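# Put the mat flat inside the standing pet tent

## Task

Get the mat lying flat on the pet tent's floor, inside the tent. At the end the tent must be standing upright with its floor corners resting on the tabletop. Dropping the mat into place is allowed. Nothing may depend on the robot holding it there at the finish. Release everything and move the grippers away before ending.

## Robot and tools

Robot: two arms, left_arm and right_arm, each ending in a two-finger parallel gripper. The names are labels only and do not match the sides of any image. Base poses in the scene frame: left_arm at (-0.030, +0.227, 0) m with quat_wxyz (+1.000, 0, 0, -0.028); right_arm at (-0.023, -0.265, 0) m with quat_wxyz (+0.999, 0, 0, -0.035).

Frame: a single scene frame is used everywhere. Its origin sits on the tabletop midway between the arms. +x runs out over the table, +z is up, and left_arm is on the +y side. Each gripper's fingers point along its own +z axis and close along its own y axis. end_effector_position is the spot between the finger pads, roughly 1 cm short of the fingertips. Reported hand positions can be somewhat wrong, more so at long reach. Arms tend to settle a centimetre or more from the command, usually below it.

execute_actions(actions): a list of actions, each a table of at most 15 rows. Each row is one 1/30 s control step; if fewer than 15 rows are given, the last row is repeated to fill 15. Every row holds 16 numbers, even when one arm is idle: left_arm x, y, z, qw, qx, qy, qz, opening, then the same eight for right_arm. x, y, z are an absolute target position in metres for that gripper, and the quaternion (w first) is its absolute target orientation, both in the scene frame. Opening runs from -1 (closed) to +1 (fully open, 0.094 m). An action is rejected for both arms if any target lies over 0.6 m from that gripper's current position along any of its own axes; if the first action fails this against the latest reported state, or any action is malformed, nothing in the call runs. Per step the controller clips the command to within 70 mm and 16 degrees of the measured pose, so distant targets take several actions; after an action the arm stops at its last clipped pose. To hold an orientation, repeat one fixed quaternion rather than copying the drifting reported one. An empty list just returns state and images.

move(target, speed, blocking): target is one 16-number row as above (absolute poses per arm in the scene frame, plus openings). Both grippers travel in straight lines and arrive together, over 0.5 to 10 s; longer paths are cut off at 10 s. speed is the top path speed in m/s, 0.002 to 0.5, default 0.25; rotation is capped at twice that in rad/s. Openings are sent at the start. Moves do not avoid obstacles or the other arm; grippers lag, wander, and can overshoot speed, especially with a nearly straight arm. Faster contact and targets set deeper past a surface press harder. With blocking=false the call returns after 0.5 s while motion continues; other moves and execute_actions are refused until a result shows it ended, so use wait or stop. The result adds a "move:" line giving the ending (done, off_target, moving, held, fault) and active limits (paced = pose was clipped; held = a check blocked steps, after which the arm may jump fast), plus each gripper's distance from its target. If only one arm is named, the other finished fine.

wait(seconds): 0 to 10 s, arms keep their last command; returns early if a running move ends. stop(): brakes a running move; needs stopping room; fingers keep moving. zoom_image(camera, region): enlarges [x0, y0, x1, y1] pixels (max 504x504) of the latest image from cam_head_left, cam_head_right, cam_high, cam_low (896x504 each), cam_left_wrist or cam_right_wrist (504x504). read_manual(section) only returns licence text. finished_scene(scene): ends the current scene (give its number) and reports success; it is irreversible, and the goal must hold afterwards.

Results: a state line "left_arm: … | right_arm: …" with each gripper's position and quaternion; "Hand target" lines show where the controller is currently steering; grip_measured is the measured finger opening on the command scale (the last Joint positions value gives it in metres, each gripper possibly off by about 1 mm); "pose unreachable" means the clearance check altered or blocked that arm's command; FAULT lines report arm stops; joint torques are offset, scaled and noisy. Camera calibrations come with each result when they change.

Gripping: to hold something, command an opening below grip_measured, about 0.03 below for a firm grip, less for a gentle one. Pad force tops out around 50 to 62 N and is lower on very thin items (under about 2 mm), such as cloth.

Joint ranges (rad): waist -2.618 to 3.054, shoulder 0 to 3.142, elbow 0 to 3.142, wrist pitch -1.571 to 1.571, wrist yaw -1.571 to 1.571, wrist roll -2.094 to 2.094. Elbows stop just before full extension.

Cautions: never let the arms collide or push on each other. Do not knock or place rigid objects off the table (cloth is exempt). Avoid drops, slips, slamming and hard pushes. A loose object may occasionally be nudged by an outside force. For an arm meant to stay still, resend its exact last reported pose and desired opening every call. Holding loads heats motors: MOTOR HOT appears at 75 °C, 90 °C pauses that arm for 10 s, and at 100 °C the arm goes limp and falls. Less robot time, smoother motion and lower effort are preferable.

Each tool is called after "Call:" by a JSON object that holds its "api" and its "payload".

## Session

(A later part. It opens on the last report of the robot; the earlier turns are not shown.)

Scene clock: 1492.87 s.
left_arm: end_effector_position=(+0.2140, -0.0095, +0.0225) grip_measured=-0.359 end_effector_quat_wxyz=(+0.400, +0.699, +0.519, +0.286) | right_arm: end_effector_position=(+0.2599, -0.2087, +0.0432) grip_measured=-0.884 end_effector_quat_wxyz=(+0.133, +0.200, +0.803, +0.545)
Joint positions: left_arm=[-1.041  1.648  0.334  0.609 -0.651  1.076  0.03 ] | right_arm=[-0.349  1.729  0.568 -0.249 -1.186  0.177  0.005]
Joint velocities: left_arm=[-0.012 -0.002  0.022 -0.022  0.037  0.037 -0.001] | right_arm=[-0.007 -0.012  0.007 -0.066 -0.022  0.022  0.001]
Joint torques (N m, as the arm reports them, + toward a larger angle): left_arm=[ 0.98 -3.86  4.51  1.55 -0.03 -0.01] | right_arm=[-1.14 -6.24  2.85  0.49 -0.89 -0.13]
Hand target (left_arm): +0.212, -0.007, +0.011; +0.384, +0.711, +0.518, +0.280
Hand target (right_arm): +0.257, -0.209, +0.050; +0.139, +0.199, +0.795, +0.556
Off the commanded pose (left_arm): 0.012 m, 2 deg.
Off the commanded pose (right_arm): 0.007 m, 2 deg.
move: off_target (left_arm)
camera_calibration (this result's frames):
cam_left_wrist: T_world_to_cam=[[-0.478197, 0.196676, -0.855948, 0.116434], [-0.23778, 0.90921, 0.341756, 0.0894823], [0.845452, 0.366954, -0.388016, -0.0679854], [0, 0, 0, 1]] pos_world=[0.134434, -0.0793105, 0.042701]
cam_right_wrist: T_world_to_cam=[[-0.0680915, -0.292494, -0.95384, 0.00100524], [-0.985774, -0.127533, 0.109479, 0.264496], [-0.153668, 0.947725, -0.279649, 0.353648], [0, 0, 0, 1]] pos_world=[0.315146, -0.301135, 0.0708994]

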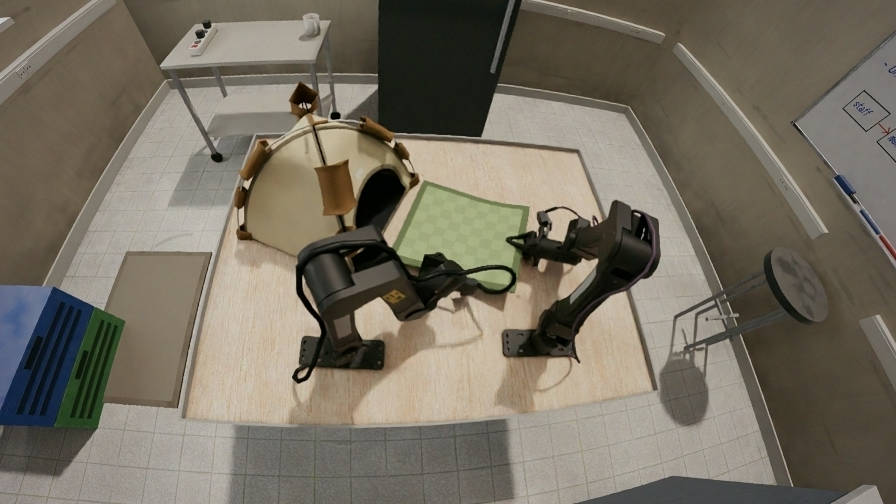

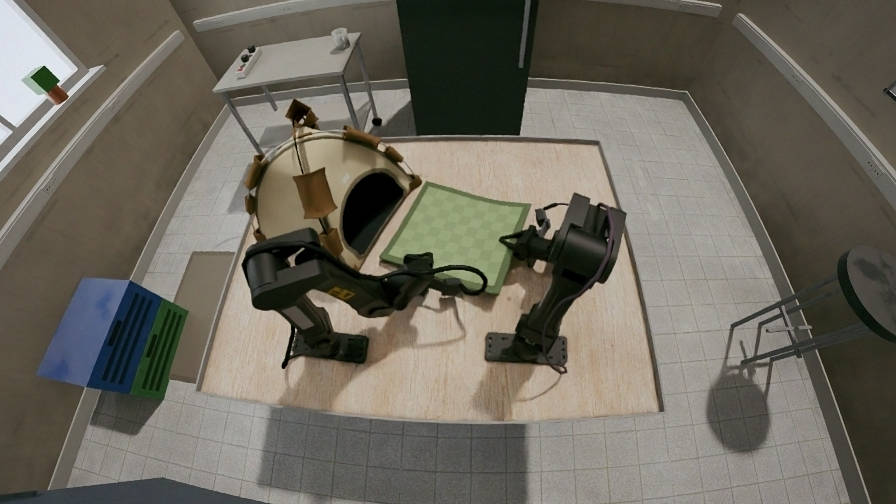

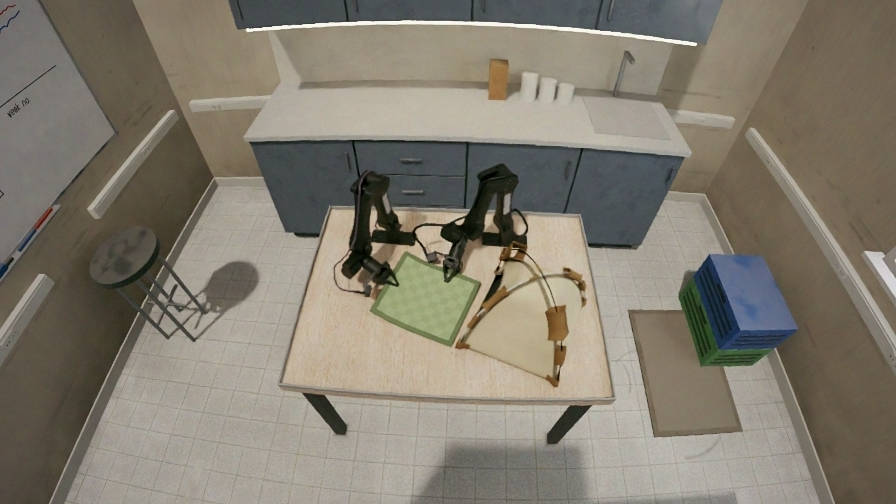

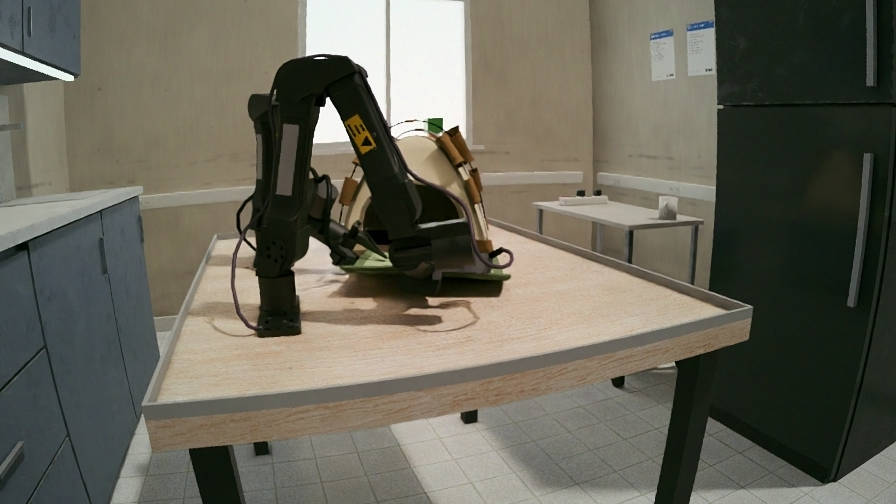

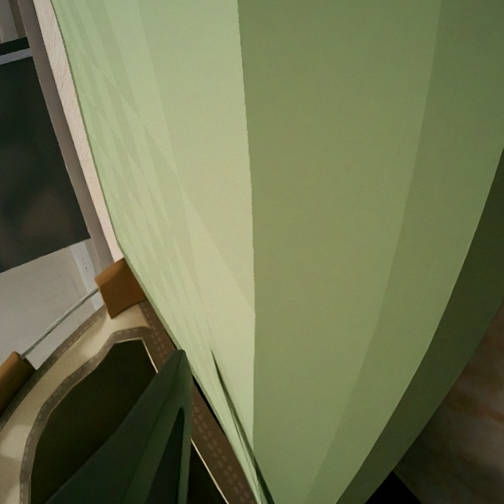

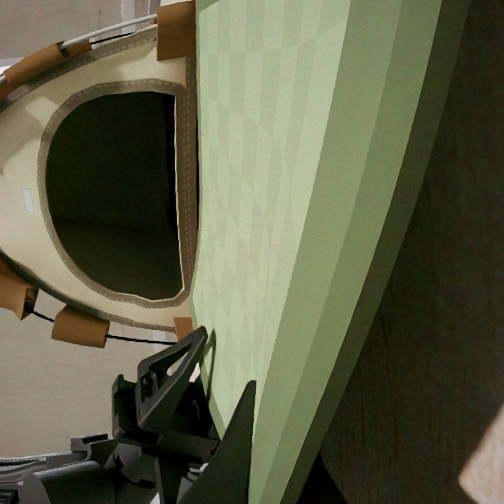

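Call:
{"api": "execute_actions", "payload": {"actions": [[[0.214,-0.009,0.02,0.3860,0.7110,0.5165,0.2805,-0.6,0.257,-0.209,0.05,0.1388,0.1982,0.7949,0.5566,-0.915],[0.214,-0.009,0.022,0.3860,0.7110,0.5165,0.2805,-0.75,0.257,-0.209,0.05,0.1388,0.1982,0.7949,0.5566,-0.915],[0.214,-0.009,0.024,0.3860,0.7110,0.5165,0.2805,-0.85,0.257,-0.209,0.05,0.1388,0.1982,0.7949,0.5566,-0.915],[0.214,-0.009,0.025,0.3860,0.7110,0.5165,0.2805,-0.915,0.257,-0.209,0.05,0.1388,0.1982,0.7949,0.5566,-0.915],[0.214,-0.009,0.025,0.3860,0.7110,0.5165,0.2805,-0.915,0.257,-0.209,0.05,0.1388,0.1982,0.7949,0.5566,-0.915],[0.214,-0.009,0.025,0.3860,0.7110,0.5165,0.2805,-0.915,0.257,-0.209,0.05,0.1388,0.1982,0.7949,0.5566,-0.915],[0.214,-0.009,0.025,0.3860,0.7110,0.5165,0.2805,-0.915,0.257,-0.209,0.05,0.1388,0.1982,0.7949,0.5566,-0.915],[0.214,-0.009,0.025,0.3860,0.7110,0.5165,0.2805,-0.915,0.257,-0.209,0.05,0.1388,0.1982,0.7949,0.5566,-0.915],[0.214,-0.009,0.025,0.3860,0.7110,0.5165,0.2805,-0.915,0.257,-0.209,0.05,0.1388,0.1982,0.7949,0.5566,-0.55]]]}}

Call:
{"api": "move", "payload": {"target": [0.214,-0.009,0.025,0.3860,0.7110,0.5165,0.2805,-0.915,0.366,-0.250,0.055,0.1388,0.1982,0.7949,0.5566,-0.55], "speed": 0.08}}

Scene clock: 1501.00 s.
left_arm: end_effector_position=(+0.2102, -0.0064, +0.0192) grip_measured=-0.886 end_effector_quat_wxyz=(+0.386, +0.712, +0.513, +0.284) | right_arm: end_effector_position=(+0.2595, -0.2084, +0.0435) grip_measured=-0.552 end_effector_quat_wxyz=(+0.132, +0.201, +0.803, +0.546)
Joint positions: left_arm=[-1.041  1.627  0.334  0.554 -0.636  1.085  0.005] | right_arm=[-0.349  1.729  0.568 -0.252 -1.188  0.177  0.021]
Joint velocities: left_arm=[-0.002 -0.007  0.002 -0.095 -0.066  0.066  0.   ] | right_arm=[-0.007 -0.002 -0.002 -0.051 -0.007 -0.066 -0.   ]
Joint torques (N m, as the arm reports them, + toward a larger angle): left_arm=[ 1.08 -7.77  6.42  1.31 -0.15  0.05] | right_arm=[-1.17 -6.2   2.85  0.51 -0.86 -0.14]
Hand target (left_arm): +0.214, -0.009, +0.025; +0.387, +0.711, +0.516, +0.281
Hand target (right_arm): +0.257, -0.209, +0.050; +0.139, +0.198, +0.795, +0.556
Off the commanded pose (left_arm): 0.007 m, 1 deg.
Off the commanded pose (right_arm): 0.007 m, 2 deg.
camera_calibration (this result's frames):
cam_left_wrist: T_world_to_cam=[[-0.493336, 0.231039, -0.838595, 0.114251], [-0.216213, 0.901252, 0.375497, 0.0816985], [0.842539, 0.366561, -0.394666, -0.0664278], [0, 0, 0, 1]] pos_world=[0.129996, -0.0756773, 0.0389157]
cam_right_wrist: T_world_to_cam=[[-0.0701009, -0.289216, -0.954694, 0.00260743], [-0.985483, -0.128273, 0.111221, 0.263791], [-0.154628, 0.948631, -0.276025, 0.353613], [0, 0, 0, 1]] pos_world=[0.314823, -0.300857, 0.0707565]

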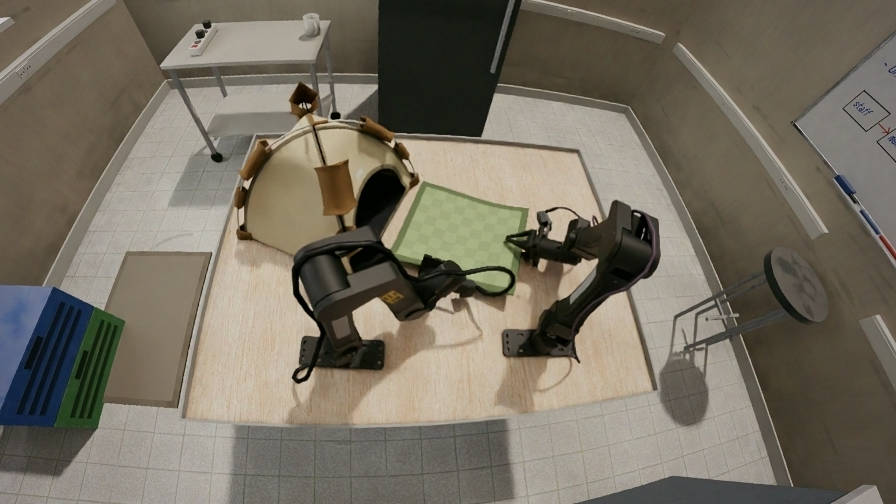

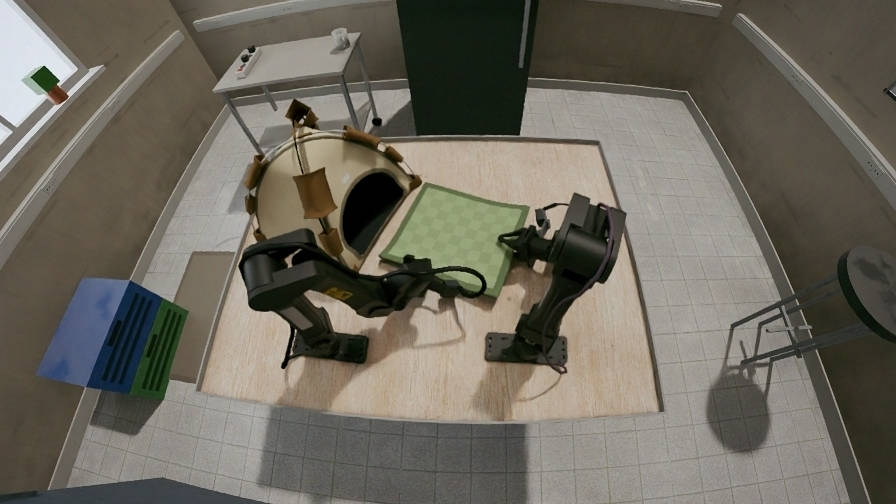

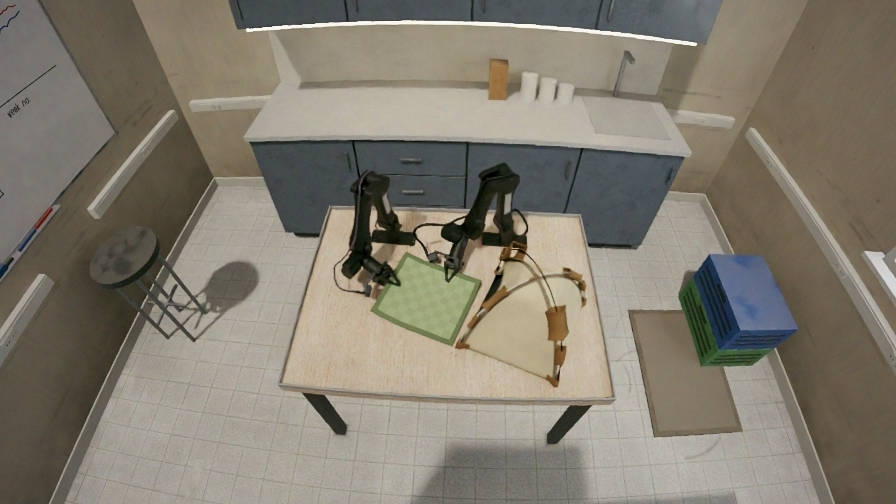

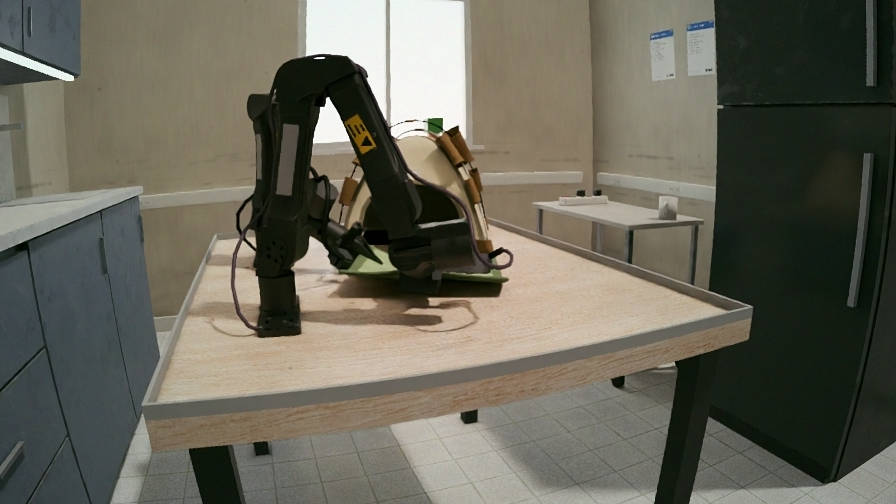

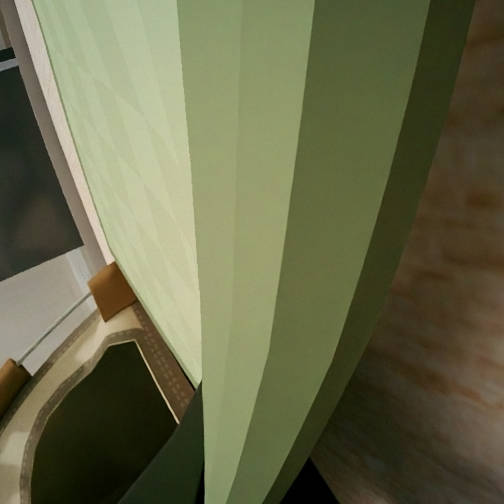

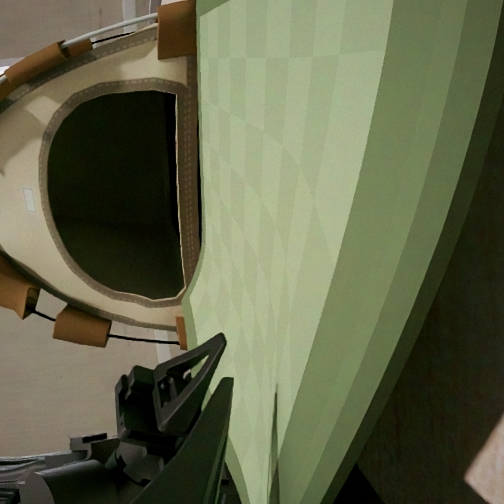

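Scene clock: 1502.93 s.
left_arm: end_effector_position=(+0.2096, -0.0053, +0.0178) grip_measured=-0.886 end_effector_quat_wxyz=(+0.382, +0.714, +0.513, +0.284) | right_arm: end_effector_position=(+0.3601, -0.2535, +0.0463) grip_measured=-0.552 end_effector_quat_wxyz=(+0.139, +0.213, +0.799, +0.545)
Joint positions: left_arm=[-1.041  1.627  0.334  0.546 -0.636  1.085  0.005] | right_arm=[-0.349  2.02   1.006 -0.33  -1.184  0.255  0.021]
Joint velocities: left_arm=[-0.027 -0.002  0.032  0.007  0.037  0.007 -0.   ] | right_arm=[ 0.012  0.002  0.012  0.007 -0.007 -0.051 -0.001]
Joint torques (N m, as the arm reports them, + toward a larger angle): left_arm=[ 1.17 -7.75  6.43  1.32 -0.15  0.01] | right_arm=[ 1.19 -7.51  6.63  0.62 -0.86 -0.03]
Hand target (left_arm): +0.214, -0.009, +0.025; +0.386, +0.711, +0.516, +0.281
Hand target (right_arm): +0.366, -0.248, +0.055; +0.140, +0.199, +0.795, +0.556
Off the commanded pose (left_arm): 0.009 m, 1 deg.
Off the commanded pose (right_arm): 0.011 m, 2 deg.
move: off_target (right_arm)
camera_calibration (this result's frames):
cam_left_wrist: T_world_to_cam=[[-0.496687, 0.23757, -0.834783, 0.113215], [-0.214693, 0.898289, 0.383384, 0.0805983], [0.840957, 0.369644, -0.395164, -0.0665416], [0, 0, 0, 1]] pos_world=[0.129495, -0.0747005, 0.0373153]
cam_right_wrist: T_world_to_cam=[[-0.0803471, -0.284694, -0.955245, 0.00418731], [-0.988607, -0.099615, 0.112842, 0.365111], [-0.127282, 0.953429, -0.273446, 0.403992], [0, 0, 0, 1]] pos_world=[0.412709, -0.347615, 0.0732704]

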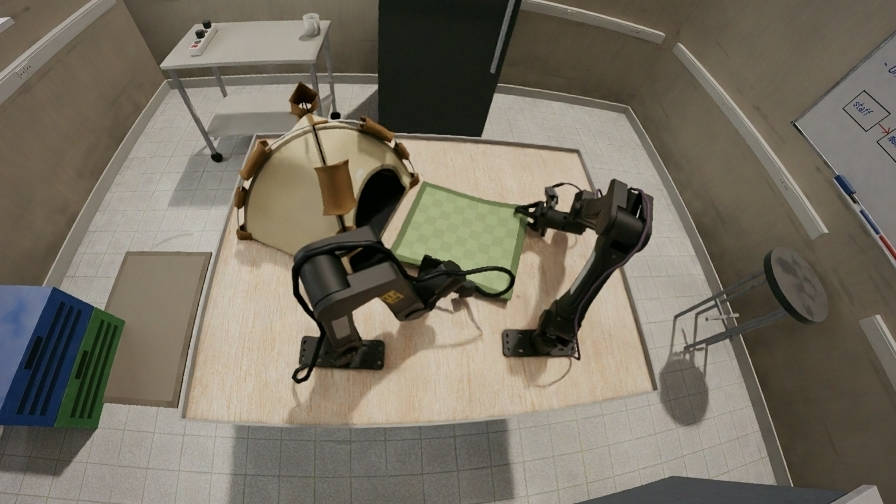

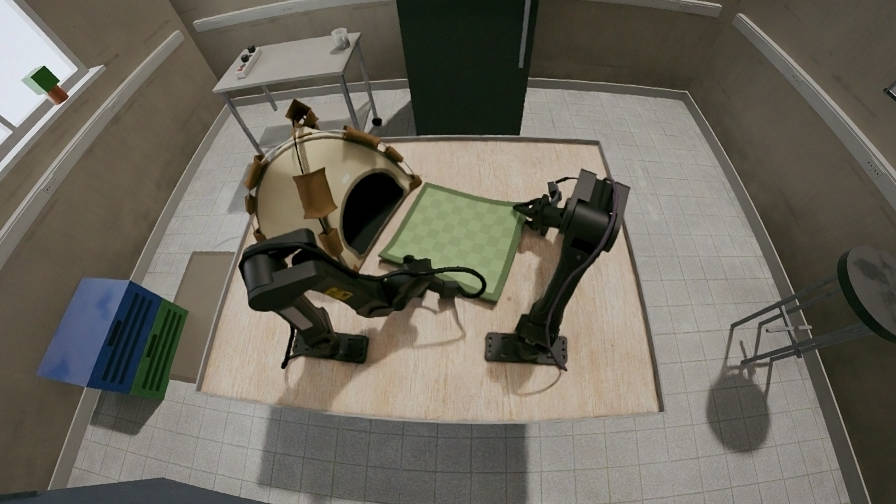

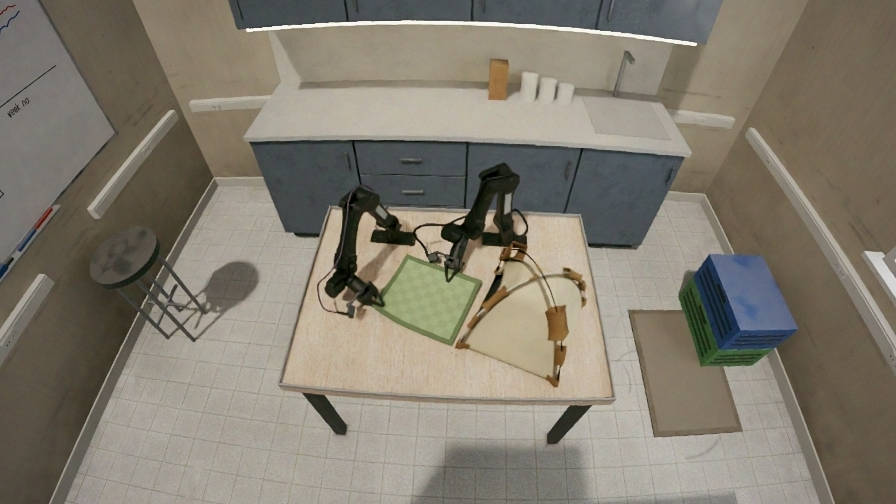

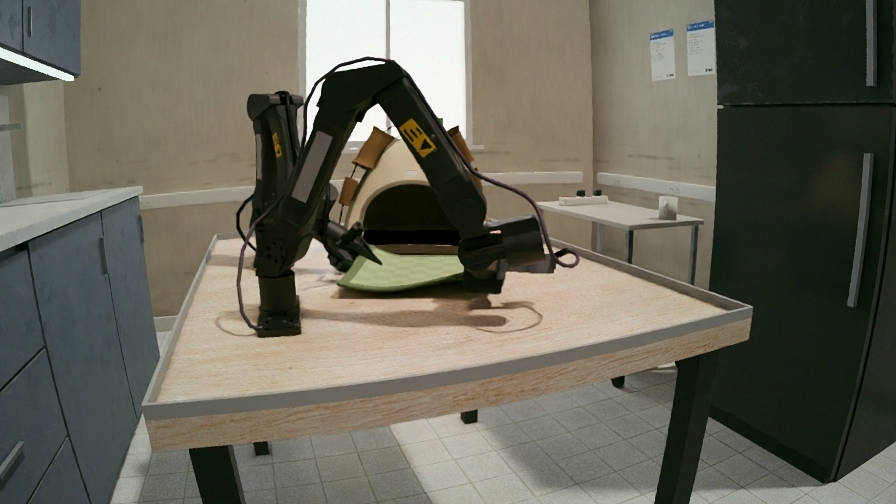

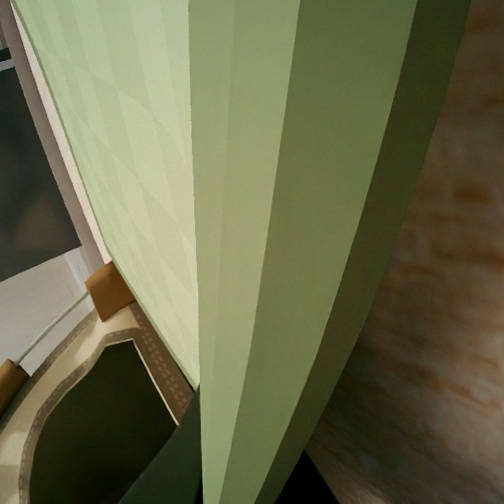

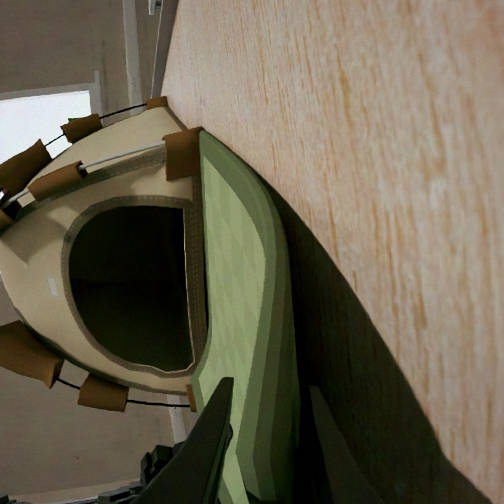

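Call:
{"api": "zoom_image", "payload": {"camera": "cam_head_right", "region": [370, 160, 610, 320]}}

Region (370, 160, 610, 320) of cam_head_right's 896x504 image, scaled by 2.100, with more detail than that image has.

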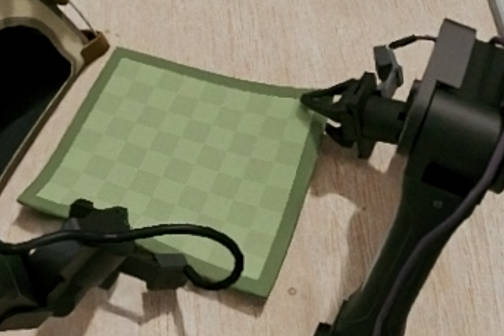

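Call:
{"api": "execute_actions", "payload": {"actions": [[[0.214,-0.009,0.025,0.3860,0.7110,0.5165,0.2805,-0.915,0.366,-0.250,0.055,0.1388,0.1982,0.7949,0.5566,-0.75],[0.214,-0.009,0.025,0.3860,0.7110,0.5165,0.2805,-0.915,0.366,-0.250,0.055,0.1388,0.1982,0.7949,0.5566,-0.85],[0.214,-0.009,0.025,0.3860,0.7110,0.5165,0.2805,-0.915,0.366,-0.250,0.055,0.1388,0.1982,0.7949,0.5566,-0.915]]]}}

Call:
{"api": "move", "payload": {"target": [0.214,-0.009,0.025,0.3860,0.7110,0.5165,0.2805,-0.915,0.330,-0.238,0.085,0.4640,-0.3591,0.7363,0.3372,-0.915], "speed": 0.4}}

Scene clock: 1523.17 s.
left_arm: end_effector_position=(+0.2099, -0.0044, +0.0174) grip_measured=-0.886 end_effector_quat_wxyz=(+0.380, +0.715, +0.513, +0.285) | right_arm: end_effector_position=(+0.3588, -0.2529, +0.0461) grip_measured=-0.884 end_effector_quat_wxyz=(+0.135, +0.215, +0.798, +0.546)
Joint positions: left_arm=[-1.039  1.627  0.334  0.543 -0.636  1.086  0.005] | right_arm=[-0.349  2.02   1.006 -0.341 -1.185  0.253  0.005]
Joint velocities: left_arm=[ 0.002  0.007  0.002 -0.037  0.007  0.066 -0.002] | right_arm=[-0.012  0.002 -0.002  0.037  0.022  0.037  0.   ]
Joint torques (N m, as the arm reports them, + toward a larger angle): left_arm=[ 0.92 -7.81  6.38  1.37 -0.16  0.02] | right_arm=[ 0.81 -7.35  6.88  0.48 -0.86 -0.12]
Hand target (left_arm): +0.214, -0.009, +0.025; +0.386, +0.711, +0.516, +0.281
Hand target (right_arm): +0.366, -0.250, +0.055; +0.140, +0.199, +0.795, +0.556
Off the commanded pose (left_arm): 0.010 m, 1 deg.
Off the commanded pose (right_arm): 0.012 m, 2 deg.
camera_calibration (this result's frames):
cam_left_wrist: T_world_to_cam=[[-0.497991, 0.239128, -0.83356, 0.113089], [-0.215976, 0.896738, 0.386283, 0.0802431], [0.839856, 0.372395, -0.394922, -0.0670955], [0, 0, 0, 1]] pos_world=[0.129999, -0.0740139, 0.0367725]
cam_right_wrist: T_world_to_cam=[[-0.0873181, -0.280965, -0.955737, 0.0075421], [-0.987622, -0.101076, 0.119945, 0.362847], [-0.130303, 0.954381, -0.268661, 0.404263], [0, 0, 0, 1]] pos_world=[0.411691, -0.347027, 0.0722964]

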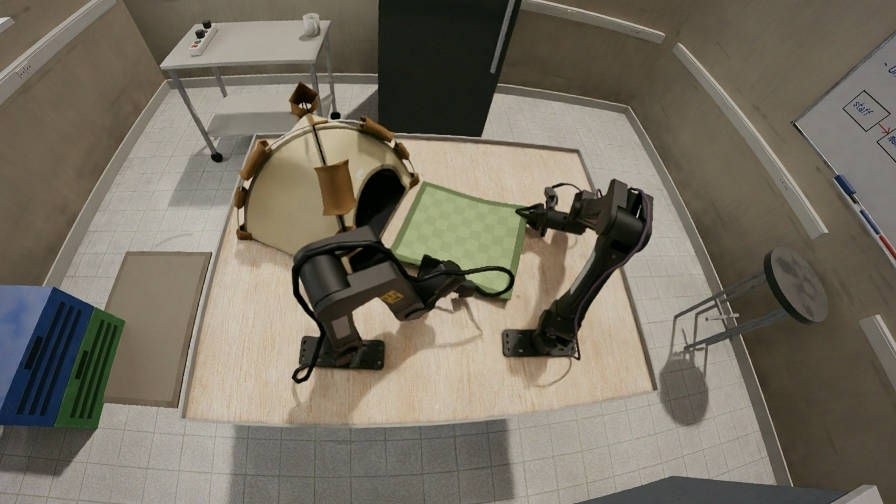

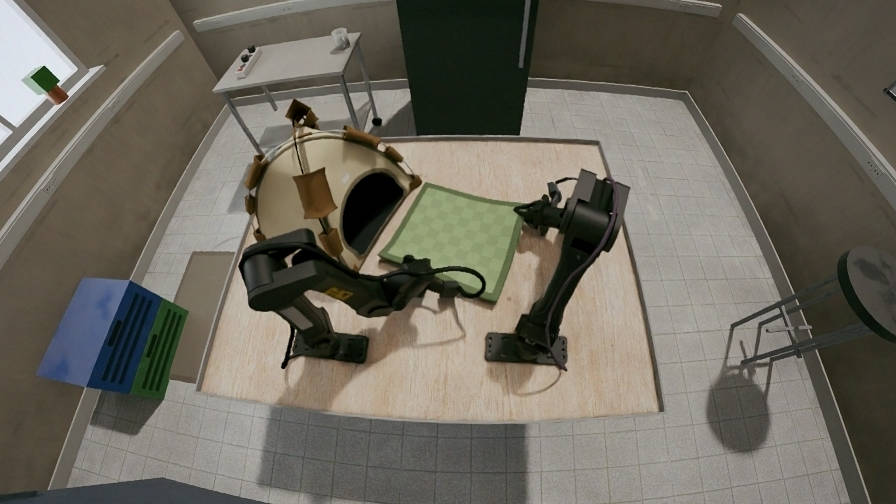

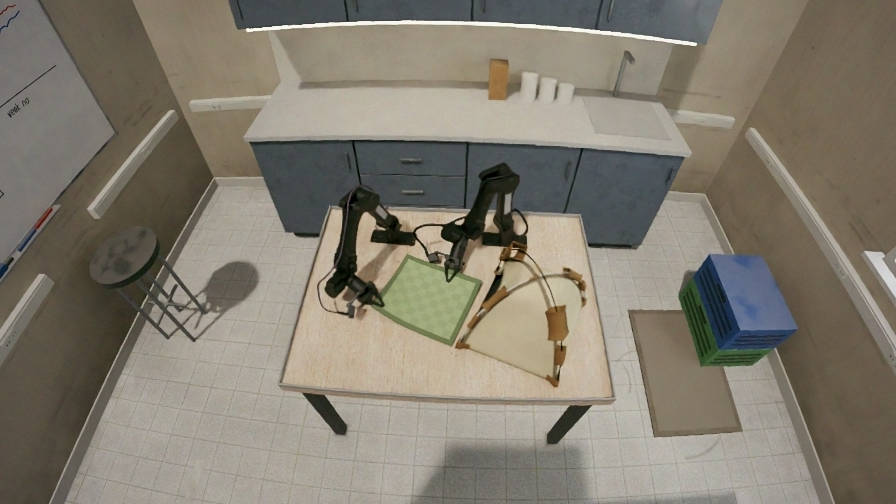

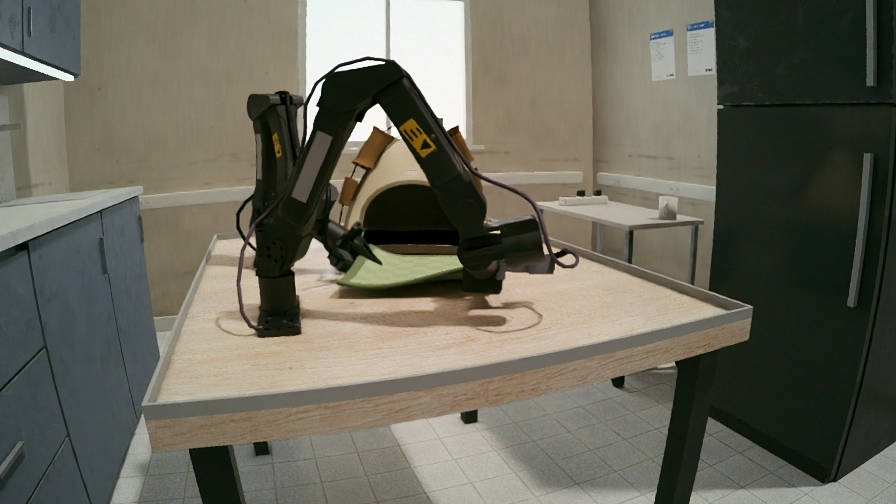

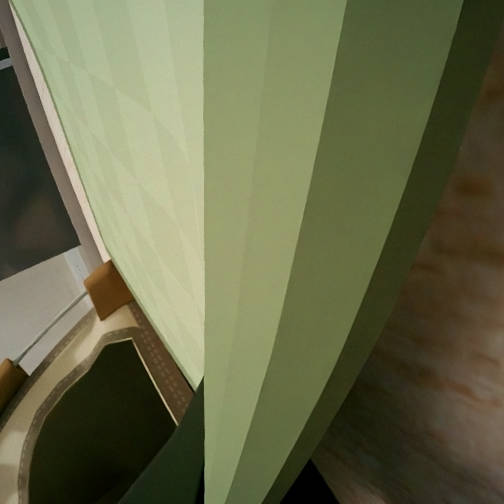

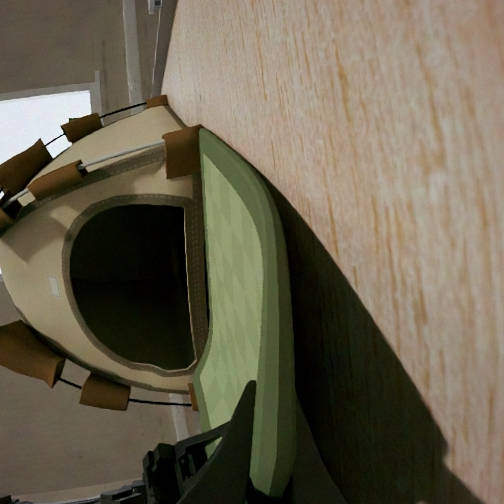

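Scene clock: 1525.70 s.
left_arm: end_effector_position=(+0.2084, -0.0065, +0.0162) grip_measured=-0.886 end_effector_quat_wxyz=(+0.381, +0.718, +0.511, +0.278) | right_arm: end_effector_position=(+0.3266, -0.2376, +0.0752) grip_measured=-0.884 end_effector_quat_wxyz=(+0.457, -0.354, +0.744, +0.335)
Joint positions: left_arm=[-1.039  1.627  0.334  0.543 -0.62   1.088  0.005] | right_arm=[-0.349  1.847  0.896 -0.429 -1.198 -1.177  0.005]
Joint velocities: left_arm=[-0.002 -0.002 -0.012  0.022 -0.051  0.007  0.001] | right_arm=[-0.027 -0.007 -0.012 -0.037  0.007 -0.051 -0.   ]
Joint torques (N m, as the arm reports them, + toward a larger angle): left_arm=[ 0.92 -7.77  6.42  1.35 -0.3  -0.03] | right_arm=[-0.16 -7.29  6.3   0.35 -0.76 -0.12]
Hand target (left_arm): +0.214, -0.009, +0.025; +0.386, +0.711, +0.517, +0.280
Hand target (right_arm): +0.330, -0.238, +0.085; +0.464, -0.359, +0.737, +0.336
Off the commanded pose (left_arm): 0.011 m, 1 deg.
Off the commanded pose (right_arm): 0.010 m, 1 deg.
move: off_target (left_arm)
camera_calibration (this result's frames):
cam_left_wrist: T_world_to_cam=[[-0.50258, 0.242613, -0.82979, 0.112826], [-0.200941, 0.900749, 0.385064, 0.0792035], [0.840854, 0.360264, -0.403948, -0.0656354], [0, 0, 0, 1]] pos_world=[0.127809, -0.0750693, 0.0366099]
cam_right_wrist: T_world_to_cam=[[0.891, -0.434677, -0.131051, -0.381234], [-0.428221, -0.708741, -0.560636, 0.0532277], [0.150814, 0.555646, -0.817626, 0.24808], [0, 0, 0, 1]] pos_world=[0.325059, -0.265834, 0.182717]

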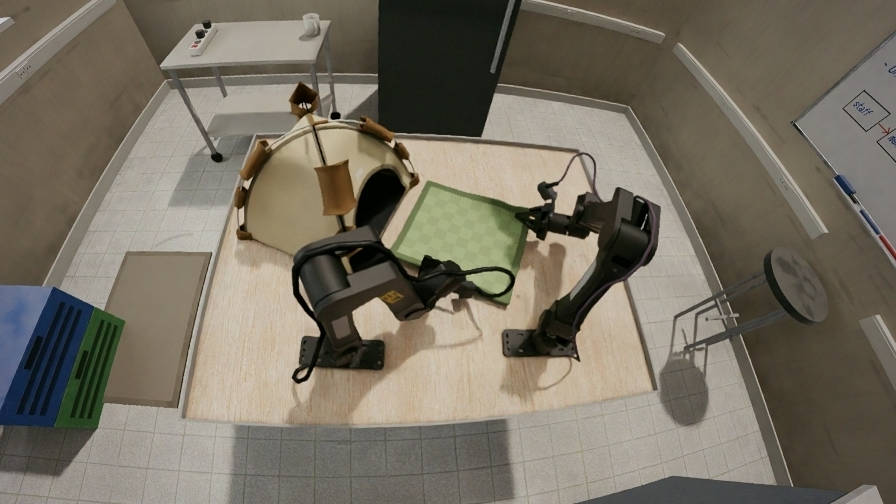

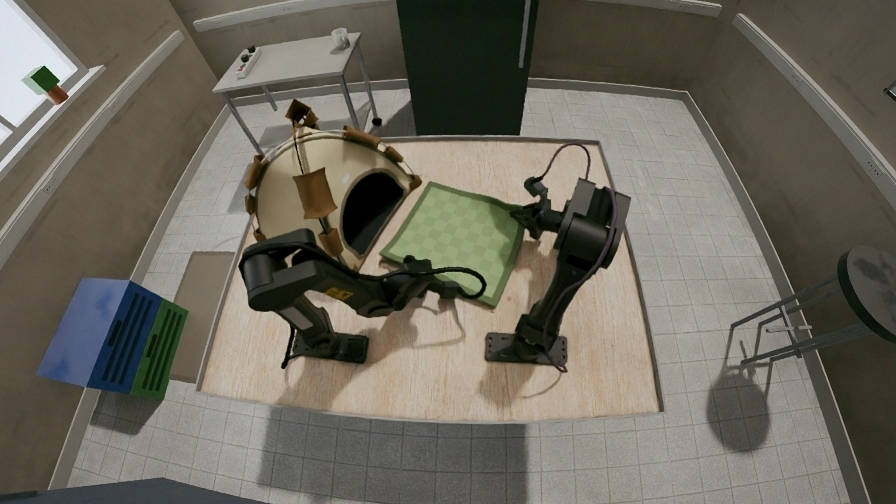

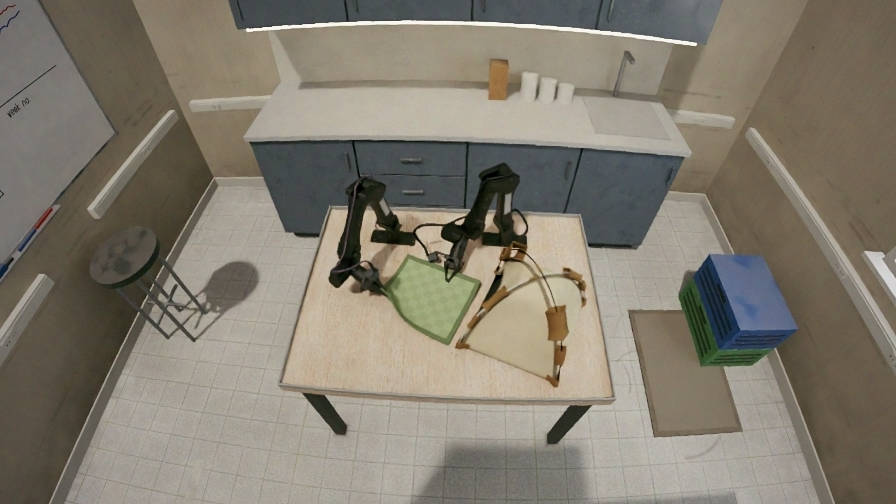

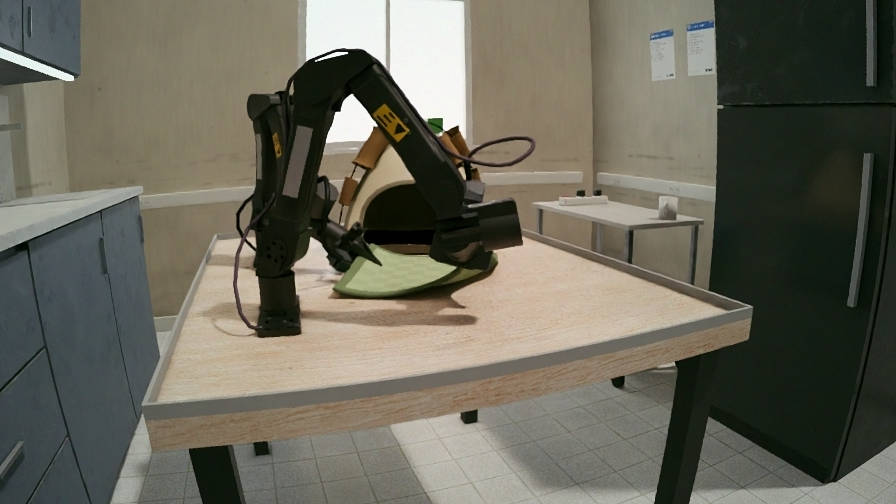

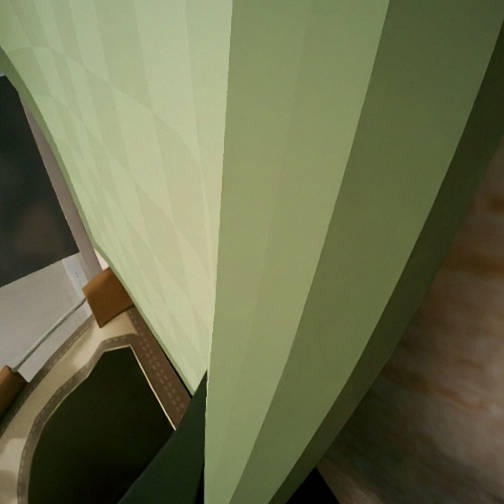

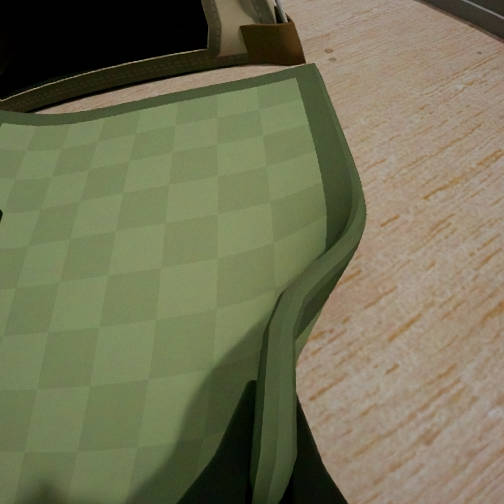

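Call:
{"api": "move", "payload": {"target": [0.214,-0.009,0.025,0.3860,0.7110,0.5165,0.2805,-0.915,0.349,-0.207,0.066,0.2852,-0.4484,0.8258,0.1888,-0.6], "speed": 0.2}}

Scene clock: 1539.27 s.
left_arm: end_effector_position=(+0.2091, -0.0050, +0.0164) grip_measured=-0.886 end_effector_quat_wxyz=(+0.379, +0.717, +0.512, +0.283) | right_arm: end_effector_position=(+0.3431, -0.2125, +0.0525) grip_measured=-0.602 end_effector_quat_wxyz=(+0.275, -0.443, +0.832, +0.189)
Joint positions: left_arm=[-1.039  1.627  0.334  0.54  -0.629  1.088  0.005] | right_arm=[-0.083  1.79   1.066 -0.592 -0.639 -1.047  0.019]
Joint velocities: left_arm=[-0.002 -0.012  0.007  0.037 -0.037  0.051  0.   ] | right_arm=[ 0.017 -0.012 -0.002  0.037  0.007  0.007  0.   ]
Joint torques (N m, as the arm reports them, + toward a larger angle): left_arm=[ 0.99 -7.78  6.44  1.34 -0.2  -0.01] | right_arm=[ 1.02 -8.23  7.5   0.63 -0.49  0.04]
Hand target (left_arm): +0.214, -0.009, +0.025; +0.386, +0.711, +0.516, +0.281
Hand target (right_arm): +0.348, -0.207, +0.066; +0.285, -0.449, +0.825, +0.190
Off the commanded pose (left_arm): 0.011 m, 1 deg.
Off the commanded pose (right_arm): 0.016 m, 1 deg.
move: off_target (left_arm, right_arm)
camera_calibration (this result's frames):
cam_left_wrist: T_world_to_cam=[[-0.500472, 0.244361, -0.830552, 0.112529], [-0.207988, 0.897309, 0.389331, 0.0792666], [0.840398, 0.367594, -0.398253, -0.0666023], [0, 0, 0, 1]] pos_world=[0.128776, -0.0741417, 0.0360754]
cam_right_wrist: T_world_to_cam=[[0.896309, -0.435161, -0.0852373, -0.392301], [-0.441193, -0.894442, -0.0729599, 0.00476004], [-0.0444905, 0.103001, -0.993686, 0.193144], [0, 0, 0, 1]] pos_world=[0.362316, -0.186351, 0.158833]

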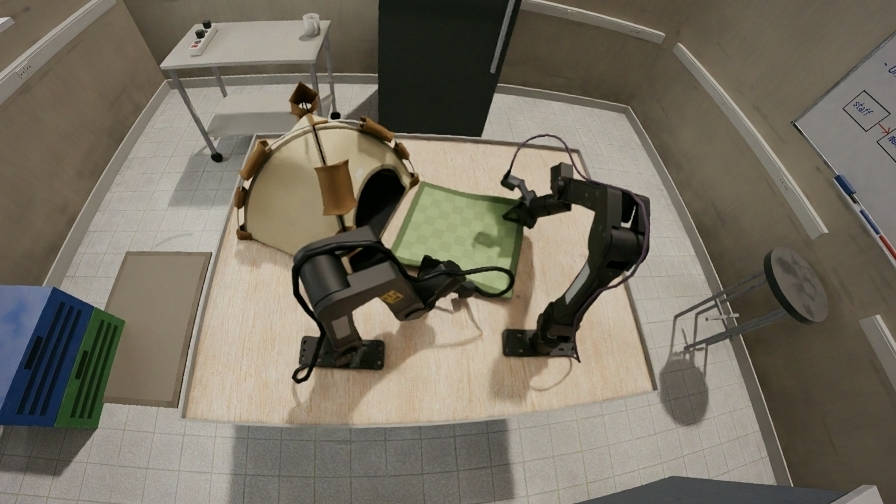

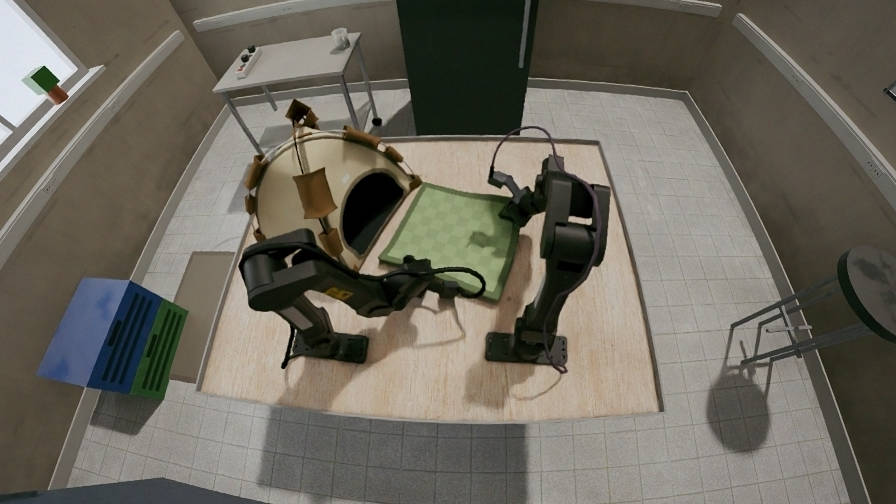

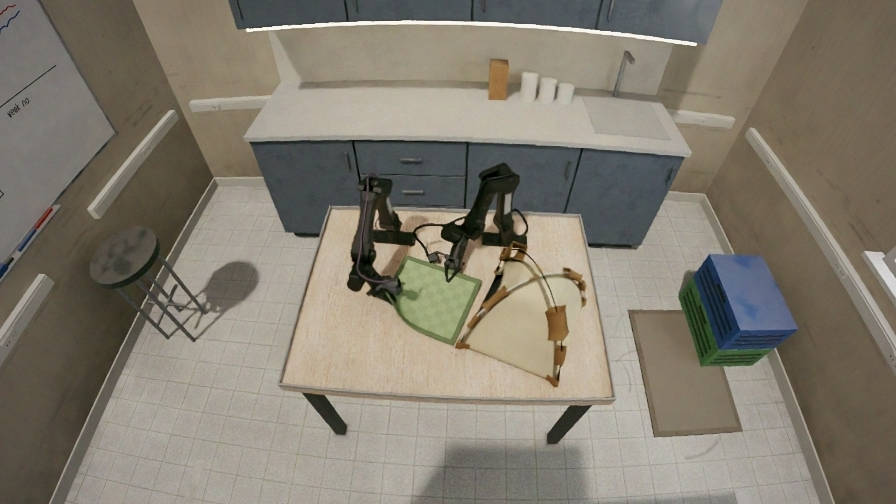

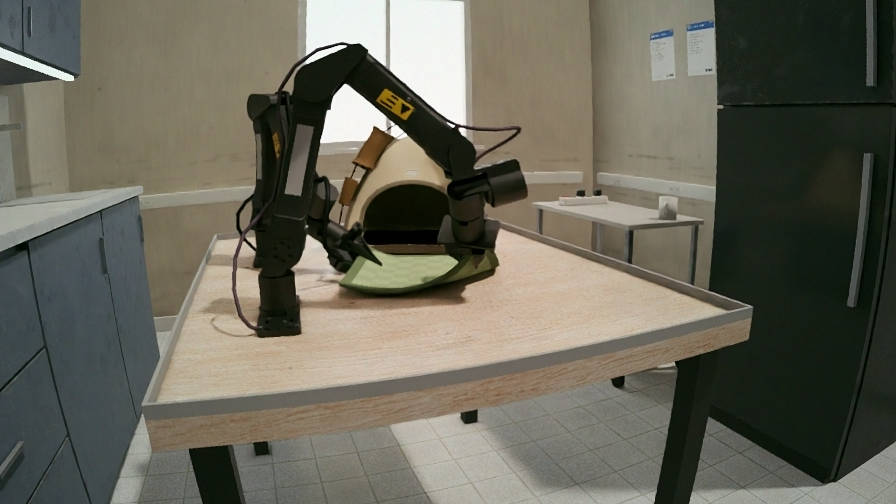

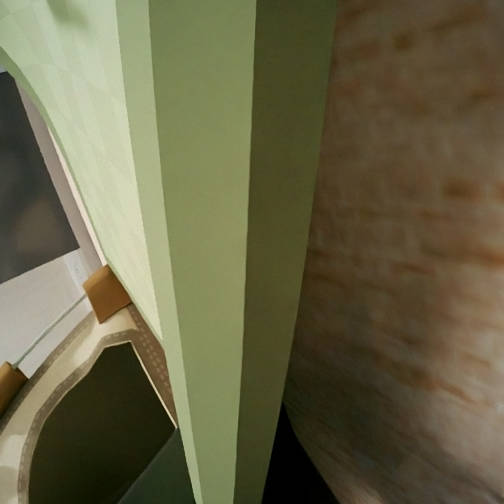

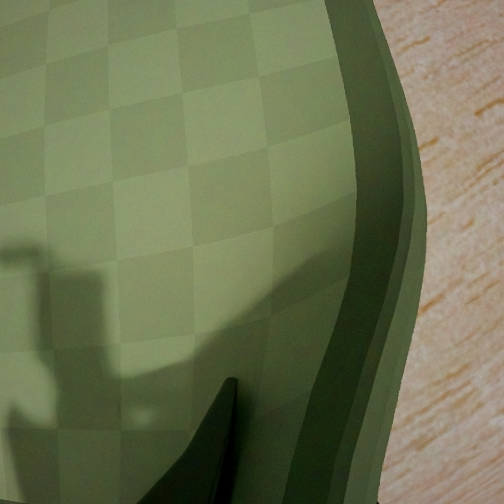

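Call:
{"api": "zoom_image", "payload": {"camera": "cam_high", "region": [330, 230, 510, 360]}}

Call:
{"api": "zoom_image", "payload": {"camera": "cam_low", "region": [320, 160, 540, 310]}}

Region (330, 230, 510, 360) of cam_high's 896x504 image, scaled by 2.800, with more detail than that image has.

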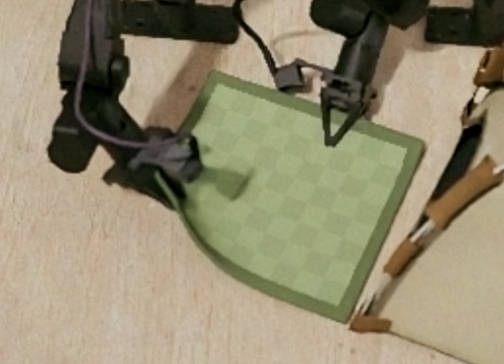

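Region (320, 160, 540, 310) of cam_low's 896x504 image, scaled by 2.291, with more detail than that image has; it fills the top 344 rows of this view, and the rest is white.

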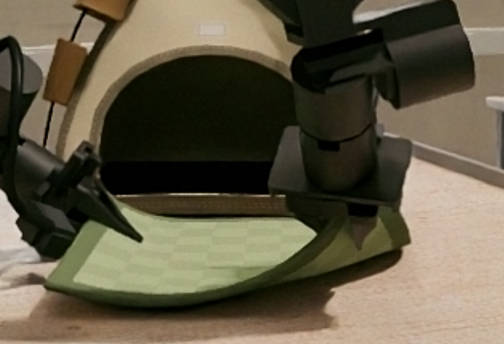

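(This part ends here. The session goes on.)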